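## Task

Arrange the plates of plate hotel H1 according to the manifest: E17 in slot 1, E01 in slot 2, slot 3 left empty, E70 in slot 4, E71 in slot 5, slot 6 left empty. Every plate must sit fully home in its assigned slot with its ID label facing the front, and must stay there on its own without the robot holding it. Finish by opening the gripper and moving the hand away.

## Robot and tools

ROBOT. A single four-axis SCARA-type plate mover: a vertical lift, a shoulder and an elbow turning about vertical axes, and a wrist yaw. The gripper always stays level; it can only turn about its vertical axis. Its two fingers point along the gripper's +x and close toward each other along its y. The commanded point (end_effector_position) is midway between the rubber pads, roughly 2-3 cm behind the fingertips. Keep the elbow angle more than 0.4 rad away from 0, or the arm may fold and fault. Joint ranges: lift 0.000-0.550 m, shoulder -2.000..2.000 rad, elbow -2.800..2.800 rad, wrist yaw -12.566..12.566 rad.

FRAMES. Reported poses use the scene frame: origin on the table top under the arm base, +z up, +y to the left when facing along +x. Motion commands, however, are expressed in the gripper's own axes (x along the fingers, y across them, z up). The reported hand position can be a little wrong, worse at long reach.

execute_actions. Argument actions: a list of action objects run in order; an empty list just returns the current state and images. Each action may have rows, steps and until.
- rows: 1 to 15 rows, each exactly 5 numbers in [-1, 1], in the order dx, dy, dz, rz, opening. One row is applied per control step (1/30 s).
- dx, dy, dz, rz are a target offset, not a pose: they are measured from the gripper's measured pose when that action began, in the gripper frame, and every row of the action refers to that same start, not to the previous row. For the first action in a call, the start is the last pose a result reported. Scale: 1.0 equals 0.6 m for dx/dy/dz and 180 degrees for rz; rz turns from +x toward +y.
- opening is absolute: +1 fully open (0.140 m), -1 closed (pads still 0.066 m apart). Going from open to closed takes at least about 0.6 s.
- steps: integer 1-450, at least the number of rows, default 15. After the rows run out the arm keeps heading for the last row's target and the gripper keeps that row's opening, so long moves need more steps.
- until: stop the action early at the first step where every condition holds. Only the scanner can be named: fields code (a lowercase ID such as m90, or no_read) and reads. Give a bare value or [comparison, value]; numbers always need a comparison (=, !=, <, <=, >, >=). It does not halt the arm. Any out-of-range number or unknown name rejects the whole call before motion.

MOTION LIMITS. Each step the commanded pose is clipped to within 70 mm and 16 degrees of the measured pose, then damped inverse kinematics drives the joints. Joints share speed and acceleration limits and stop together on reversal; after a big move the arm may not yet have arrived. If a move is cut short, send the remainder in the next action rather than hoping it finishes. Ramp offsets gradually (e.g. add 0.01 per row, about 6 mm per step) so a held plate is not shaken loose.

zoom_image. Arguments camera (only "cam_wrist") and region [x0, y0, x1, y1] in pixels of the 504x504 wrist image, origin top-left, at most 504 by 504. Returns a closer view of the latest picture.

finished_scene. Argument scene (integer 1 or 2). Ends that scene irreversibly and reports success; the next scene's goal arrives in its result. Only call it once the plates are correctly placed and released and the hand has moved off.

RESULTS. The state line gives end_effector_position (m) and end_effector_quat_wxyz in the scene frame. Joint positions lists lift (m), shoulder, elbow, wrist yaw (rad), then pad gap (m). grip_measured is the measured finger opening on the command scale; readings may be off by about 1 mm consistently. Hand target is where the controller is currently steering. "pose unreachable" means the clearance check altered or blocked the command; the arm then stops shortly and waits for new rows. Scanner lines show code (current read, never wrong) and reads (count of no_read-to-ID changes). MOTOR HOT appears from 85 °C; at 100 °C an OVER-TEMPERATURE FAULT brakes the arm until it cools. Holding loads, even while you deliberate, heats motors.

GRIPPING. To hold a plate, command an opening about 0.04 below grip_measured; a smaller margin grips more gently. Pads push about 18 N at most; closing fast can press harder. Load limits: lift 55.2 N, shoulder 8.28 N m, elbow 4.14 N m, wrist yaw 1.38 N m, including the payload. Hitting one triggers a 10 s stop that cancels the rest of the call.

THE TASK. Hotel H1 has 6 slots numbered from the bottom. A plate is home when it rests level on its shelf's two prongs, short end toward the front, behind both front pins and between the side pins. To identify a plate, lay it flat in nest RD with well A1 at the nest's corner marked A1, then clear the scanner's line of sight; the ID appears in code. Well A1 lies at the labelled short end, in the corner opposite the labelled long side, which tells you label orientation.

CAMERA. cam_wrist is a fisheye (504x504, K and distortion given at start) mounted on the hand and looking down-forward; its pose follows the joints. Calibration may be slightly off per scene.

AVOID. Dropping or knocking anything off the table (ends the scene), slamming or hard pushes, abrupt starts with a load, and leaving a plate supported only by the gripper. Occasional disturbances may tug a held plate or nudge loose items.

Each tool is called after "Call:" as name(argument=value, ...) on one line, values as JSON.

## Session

Call:
execute_actions(actions=[])

Scene clock: 0.00 s.
end_effector_position=(+0.4571, +0.1984, +0.3574) grip_measured=+1.00 end_effector_quat_wxyz=(+0.531, +0.000, +0.000, +0.847)
Joint positions: [ 0.352  0.957  1.474 -0.41   0.14 ]
Hand target: +0.457, +0.198, +0.357; +0.531, +0.000, +0.000, +0.847
scanner: code=no_read reads=0
camera_calibration (this result's frames):
cam_wrist: T_world_to_cam=[[0.900513, 0.434828, -0.000443088, -0.488277], [0.261488, -0.542347, -0.798426, 0.260423], [-0.347418, 0.718877, -0.602093, 0.32683], [0, 0, 0, 1]] pos_world=[0.485149, 0.118605, 0.404494]

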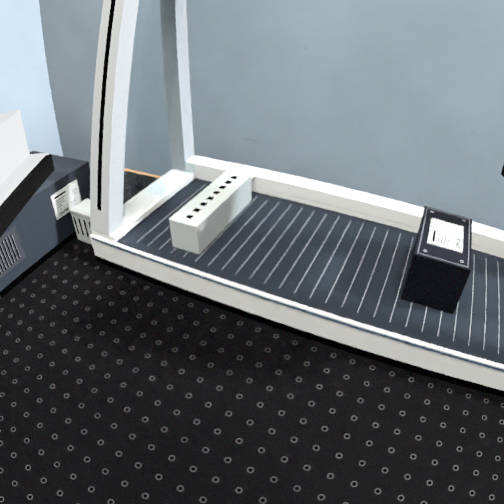

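Call:
execute_actions(actions=[{"rows": [[-0.43,0.258,-0.095,-0.894,1]], "steps": 70}])

Scene clock: 3.13 s.
end_effector_position=(+0.4302, -0.1010, +0.3004) grip_measured=+1.00 end_effector_quat_wxyz=(+0.924, +0.000, +0.000, -0.383)
Joint positions: [ 0.295  1.015  0.592 -2.393  0.14 ]
Hand target: +0.430, -0.101, +0.300; +0.924, +0.000, +0.000, -0.383
Off the commanded pose: 0.000 m, 0 deg.
scanner: code=no_read reads=0
camera_calibration (this result's frames):
cam_wrist: T_world_to_cam=[[-0.708461, -0.70575, -0.000443088, 0.243125], [-0.424677, 0.426809, -0.798426, 0.452674], [0.563678, -0.565465, -0.602093, -0.0232906], [0, 0, 0, 1]] pos_world=[0.377613, -0.0347898, 0.347511]

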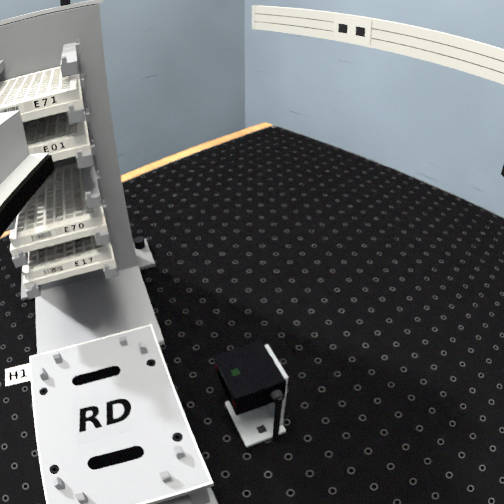

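Call:
execute_actions(actions=[{"rows": [[0,0,0,0.17,1]], "steps": 25}])

Scene clock: 4.47 s.
end_effector_position=(+0.4302, -0.1011, +0.3004) grip_measured=+1.00 end_effector_quat_wxyz=(+0.992, +0.000, +0.000, -0.126)
Joint positions: [ 0.295  0.524  0.51  -1.286  0.14 ]
Hand target: +0.430, -0.101, +0.300; +0.992, +0.000, +0.000, -0.126
Off the commanded pose: 0.000 m, 0 deg.
scanner: code=no_read reads=0
camera_calibration (this result's frames):
cam_wrist: T_world_to_cam=[[-0.250968, -0.967995, -0.000443088, 0.0196913], [-0.582735, 0.151448, -0.798426, 0.492826], [0.77294, -0.200121, -0.602093, -0.0763783], [0, 0, 0, 1]] pos_world=[0.351164, -0.0708615, 0.347507]

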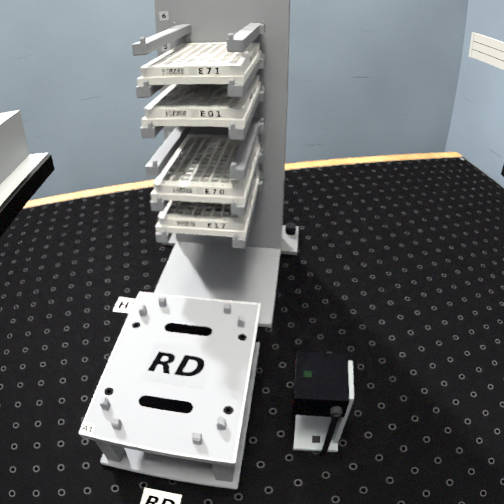

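Call:
zoom_image(camera="cam_wrist", region=[120, 0, 300, 260])

Region (120, 0, 300, 260) of cam_wrist's 504x504 image, scaled by 1.938, with more detail than that image has; it fills the left 349 columns of this view, and the rest is white.

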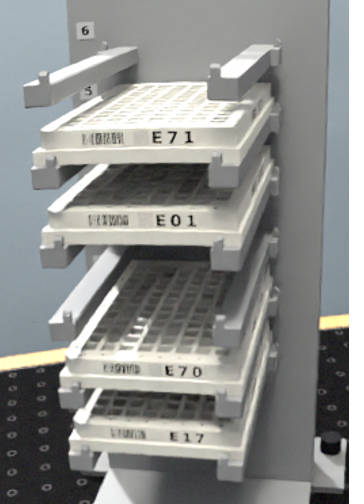

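Call:
execute_actions(actions=[{"rows": [[0.178,0.21,-0.06,-0.129,0.2]], "steps": 40}])

Scene clock: 9.10 s.
end_effector_position=(+0.5653, -0.0058, +0.2644) grip_measured=+0.20 end_effector_quat_wxyz=(+0.946, +0.000, +0.000, -0.323)
Joint positions: [ 0.259  1.145  1.177 -2.98   0.11 ]
Hand target: +0.565, -0.006, +0.264; +0.946, +0.000, +0.000, -0.323
Off the commanded pose: 0.000 m, 0 deg.
scanner: code=no_read reads=0
camera_calibration (this result's frames):
cam_wrist: T_world_to_cam=[[-0.611804, -0.791009, -0.000443088, 0.35087], [-0.476045, 0.368643, -0.798426, 0.469355], [0.631725, -0.488269, -0.602093, -0.105243], [0, 0, 0, 1]] pos_world=[0.504582, 0.0531301, 0.311535]

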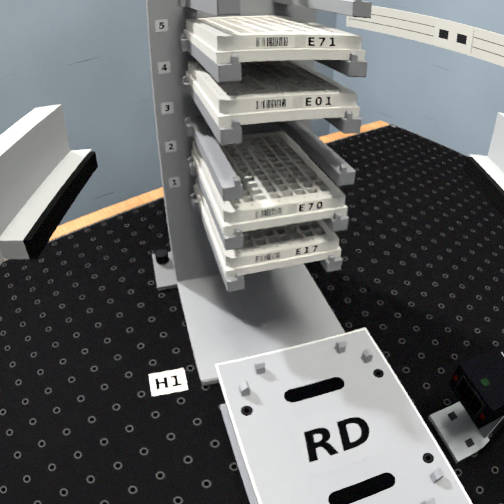

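Call:
execute_actions(actions=[{"rows": [[0.109,-0.0713,0,0.129,0.2]], "steps": 30}])

Scene clock: 11.77 s.
end_effector_position=(+0.5908, -0.0798, +0.2644) grip_measured=+0.20 end_effector_quat_wxyz=(+0.992, +0.000, +0.000, -0.126)
Joint positions: [ 0.259  0.721  1.145 -2.119  0.11 ]
Hand target: +0.591, -0.080, +0.264; +0.992, +0.000, +0.000, -0.126
Off the commanded pose: 0.000 m, 0 deg.
scanner: code=no_read reads=0
camera_calibration (this result's frames):
cam_wrist: T_world_to_cam=[[-0.250989, -0.96799, -0.000443088, 0.0806592], [-0.582731, 0.151461, -0.798426, 0.55445], [0.772935, -0.200138, -0.602093, -0.217896], [0, 0, 0, 1]] pos_world=[0.51176, -0.0495096, 0.311529]

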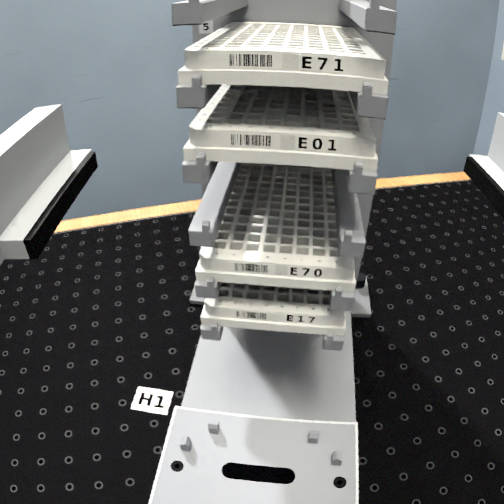

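Call:
execute_actions(actions=[{"rows": [[0,0.0135,0,-0.0405,0.2]], "steps": 20}])

Scene clock: 14.73 s.
end_effector_position=(+0.5929, -0.0718, +0.2644) grip_measured=+0.20 end_effector_quat_wxyz=(+0.982, +0.000, +0.000, -0.189)
Joint positions: [ 0.259  0.802  1.167 -2.349  0.11 ]
Hand target: +0.593, -0.072, +0.264; +0.982, +0.000, +0.000, -0.189
Off the commanded pose: 0.000 m, 0 deg.
scanner: code=no_read reads=0
camera_calibration (this result's frames):
cam_wrist: T_world_to_cam=[[-0.371161, -0.928568, -0.000443088, 0.162996], [-0.558953, 0.223802, -0.798426, 0.545573], [0.741492, -0.296097, -0.602093, -0.206184], [0, 0, 0, 1]] pos_world=[0.518332, -0.0317981, 0.31153]

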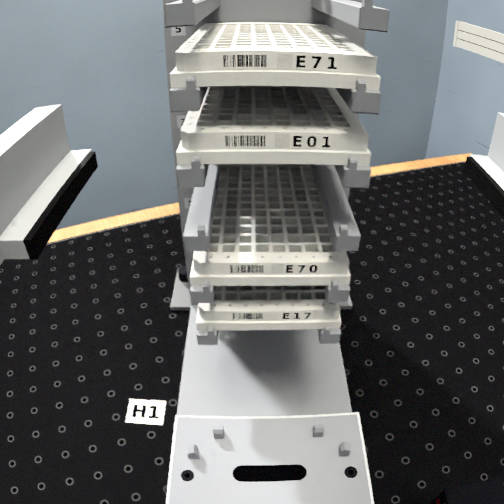

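Call:
execute_actions(actions=[{"rows": [[0,0,-0.047,0,0.2]], "steps": 12},{"rows": [[0.12,0,0,0,0.2]], "steps": 20}])

Scene clock: 16.70 s.
end_effector_position=(+0.6598, -0.0985, +0.2362) grip_measured=+0.20 end_effector_quat_wxyz=(+0.982, +0.000, +0.000, -0.188)
Joint positions: [ 0.231  0.603  1.511 -2.493  0.11 ]
Hand target: +0.660, -0.099, +0.236; +0.982, +0.000, +0.000, -0.189
Off the commanded pose: 0.000 m, 0 deg.
scanner: code=no_read reads=0
camera_calibration (this result's frames):
cam_wrist: T_world_to_cam=[[-0.370831, -0.9287, -0.000443088, 0.162773], [-0.559033, 0.223603, -0.798426, 0.566413], [0.741597, -0.295833, -0.602093, -0.280743], [0, 0, 0, 1]] pos_world=[0.585203, -0.0585372, 0.283278]

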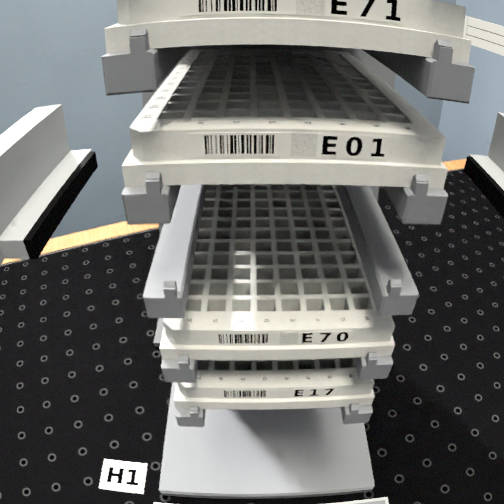

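Call:
execute_actions(actions=[{"rows": [[0.12,0,0,0,0.2]], "steps": 20},{"rows": [[0,0,0,0,-0.53]], "steps": 25}])

Scene clock: 19.00 s.
end_effector_position=(+0.7266, -0.1253, +0.2362) grip_measured=-0.48 end_effector_quat_wxyz=(+0.982, +0.000, +0.000, -0.188)
Joint positions: [ 0.231  0.381  1.929 -2.688  0.085]
Hand target: +0.727, -0.125, +0.236; +0.982, +0.000, +0.000, -0.188
Off the commanded pose: 0.000 m, 0 deg.
scanner: code=no_read reads=0
camera_calibration (this result's frames):
cam_wrist: T_world_to_cam=[[-0.370633, -0.928779, -0.000443088, 0.162584], [-0.559081, 0.223484, -0.798426, 0.609789], [0.74166, -0.295675, -0.602093, -0.338248], [0, 0, 0, 1]] pos_world=[0.652046, -0.0852849, 0.283287]

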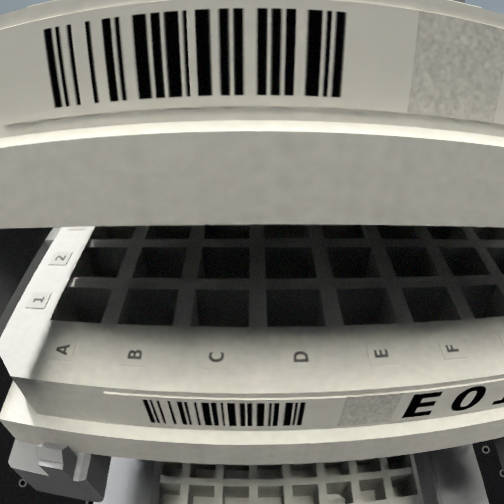

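Call:
execute_actions(actions=[{"rows": [[0,0,0.014,0,-0.53]], "steps": 10},{"rows": [[-0.05,0,0,0,-0.53],[-0.1,0,0,0,-0.53],[-0.15,0,0,0,-0.53],[-0.2,0,0,0,-0.53],[-0.25,0,0,0,-0.53]], "steps": 30},{"rows": [[0,0,-0.0592,0,-0.53]], "steps": 15},{"rows": [[0.05,0,0,0,-0.53],[0.1,0,0,0,-0.53],[0.15,0,0,0,-0.53],[0.2,0,0,0,-0.53],[0.25,0,0,0,-0.53]], "steps": 30},{"rows": [[0,0,-0.014,0,-0.53]], "steps": 10},{"rows": [[0,0,0,0,0.2]], "steps": 15},{"rows": [[-0.15,0,0,0,0.2]], "steps": 20},{"rows": [[0,0,-0.0592,0,0.2]], "steps": 15},{"rows": [[0.15,0,0,0,0.2]], "steps": 20},{"rows": [[0,0,0,0,-0.53]], "steps": 25}])

Scene clock: 27.07 s.
end_effector_position=(+0.7267, -0.1249, +0.1651) grip_measured=-0.48 end_effector_quat_wxyz=(+0.982, +0.000, +0.000, -0.187)
Joint positions: [ 0.16   0.381  1.929 -2.686  0.085]
Hand target: +0.726, -0.126, +0.165; +0.982, +0.000, +0.000, -0.189
Off the commanded pose: 0.001 m, 0 deg.
scanner: code=no_read reads=0
camera_calibration (this result's frames):
cam_wrist: T_world_to_cam=[[-0.368717, -0.929542, -0.000443088, 0.161402], [-0.55954, 0.222331, -0.798426, 0.553226], [0.742269, -0.294145, -0.602093, -0.381247], [0, 0, 0, 1]] pos_world=[0.652052, -0.0851111, 0.212235]

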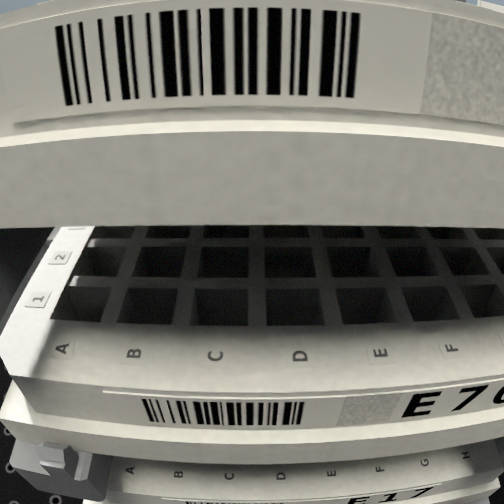

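Good. E70 → slot 4, then E01 3 → 2, then back off.

Call:
execute_actions(actions=[{"rows": [[0,0,0.014,0,-0.53]], "steps": 10},{"rows": [[-0.05,0,0,0,-0.53],[-0.1,0,0,0,-0.53],[-0.15,0,0,0,-0.53],[-0.2,0,0,0,-0.53],[-0.25,0,0,0,-0.53]], "steps": 30},{"rows": [[0,0,0.06,0,-0.53],[0,0,0.1184,0,-0.53]], "steps": 20},{"rows": [[0.05,0,0,0,-0.53],[0.1,0,0,0,-0.53],[0.15,0,0,0,-0.53],[0.2,0,0,0,-0.53],[0.25,0,0,0,-0.53]], "steps": 30},{"rows": [[0,0,-0.014,0,-0.53]], "steps": 10},{"rows": [[0,0,0,0,0.2]], "steps": 15},{"rows": [[-0.15,0,0,0,0.2]], "steps": 20},{"rows": [[0,0,-0.0592,0,0.2]], "steps": 15},{"rows": [[0.15,0,0,0,0.2]], "steps": 20},{"rows": [[0,0,0,0,-0.53]], "steps": 25},{"rows": [[0,0,0.014,0,-0.53]], "steps": 10},{"rows": [[-0.05,0,0,0,-0.53],[-0.1,0,0,0,-0.53],[-0.15,0,0,0,-0.53],[-0.2,0,0,0,-0.53],[-0.25,0,0,0,-0.53]], "steps": 30},{"rows": [[0,0,-0.0592,0,-0.53]], "steps": 15},{"rows": [[0.05,0,0,0,-0.53],[0.1,0,0,0,-0.53],[0.15,0,0,0,-0.53],[0.2,0,0,0,-0.53],[0.25,0,0,0,-0.53]], "steps": 30},{"rows": [[0,0,-0.014,0,-0.53]], "steps": 10},{"rows": [[0,0,0,0,0.2]], "steps": 15},{"rows": [[-0.1,0,0,0,0.2],[-0.2,0,0,0,0.2]], "steps": 25},{"rows": [[0,0,0.15,0,0.2]], "steps": 20}])

Scene clock: 40.83 s.
end_effector_position=(+0.6149, -0.0810, +0.2552) grip_measured=+0.20 end_effector_quat_wxyz=(+0.982, +0.000, +0.000, -0.188)
Joint positions: [ 0.25   0.735  1.275 -2.388  0.11 ]
Hand target: +0.615, -0.081, +0.255; +0.982, +0.000, +0.000, -0.188
Off the commanded pose: 0.000 m, 0 deg.
scanner: code=no_read reads=0
camera_calibration (this result's frames):
cam_wrist: T_world_to_cam=[[-0.369682, -0.929158, -0.000443088, 0.161656], [-0.559309, 0.222912, -0.798426, 0.552715], [0.741963, -0.294916, -0.602093, -0.230999], [0, 0, 0, 1]] pos_world=[0.540293, -0.0411281, 0.302291]

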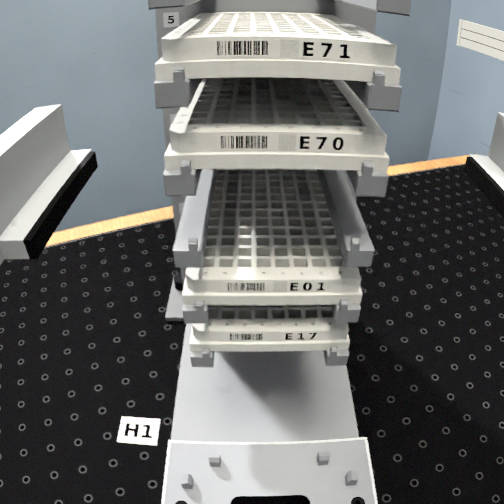

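Call:
finished_scene(scene=2)

The scene is finished: the task was done.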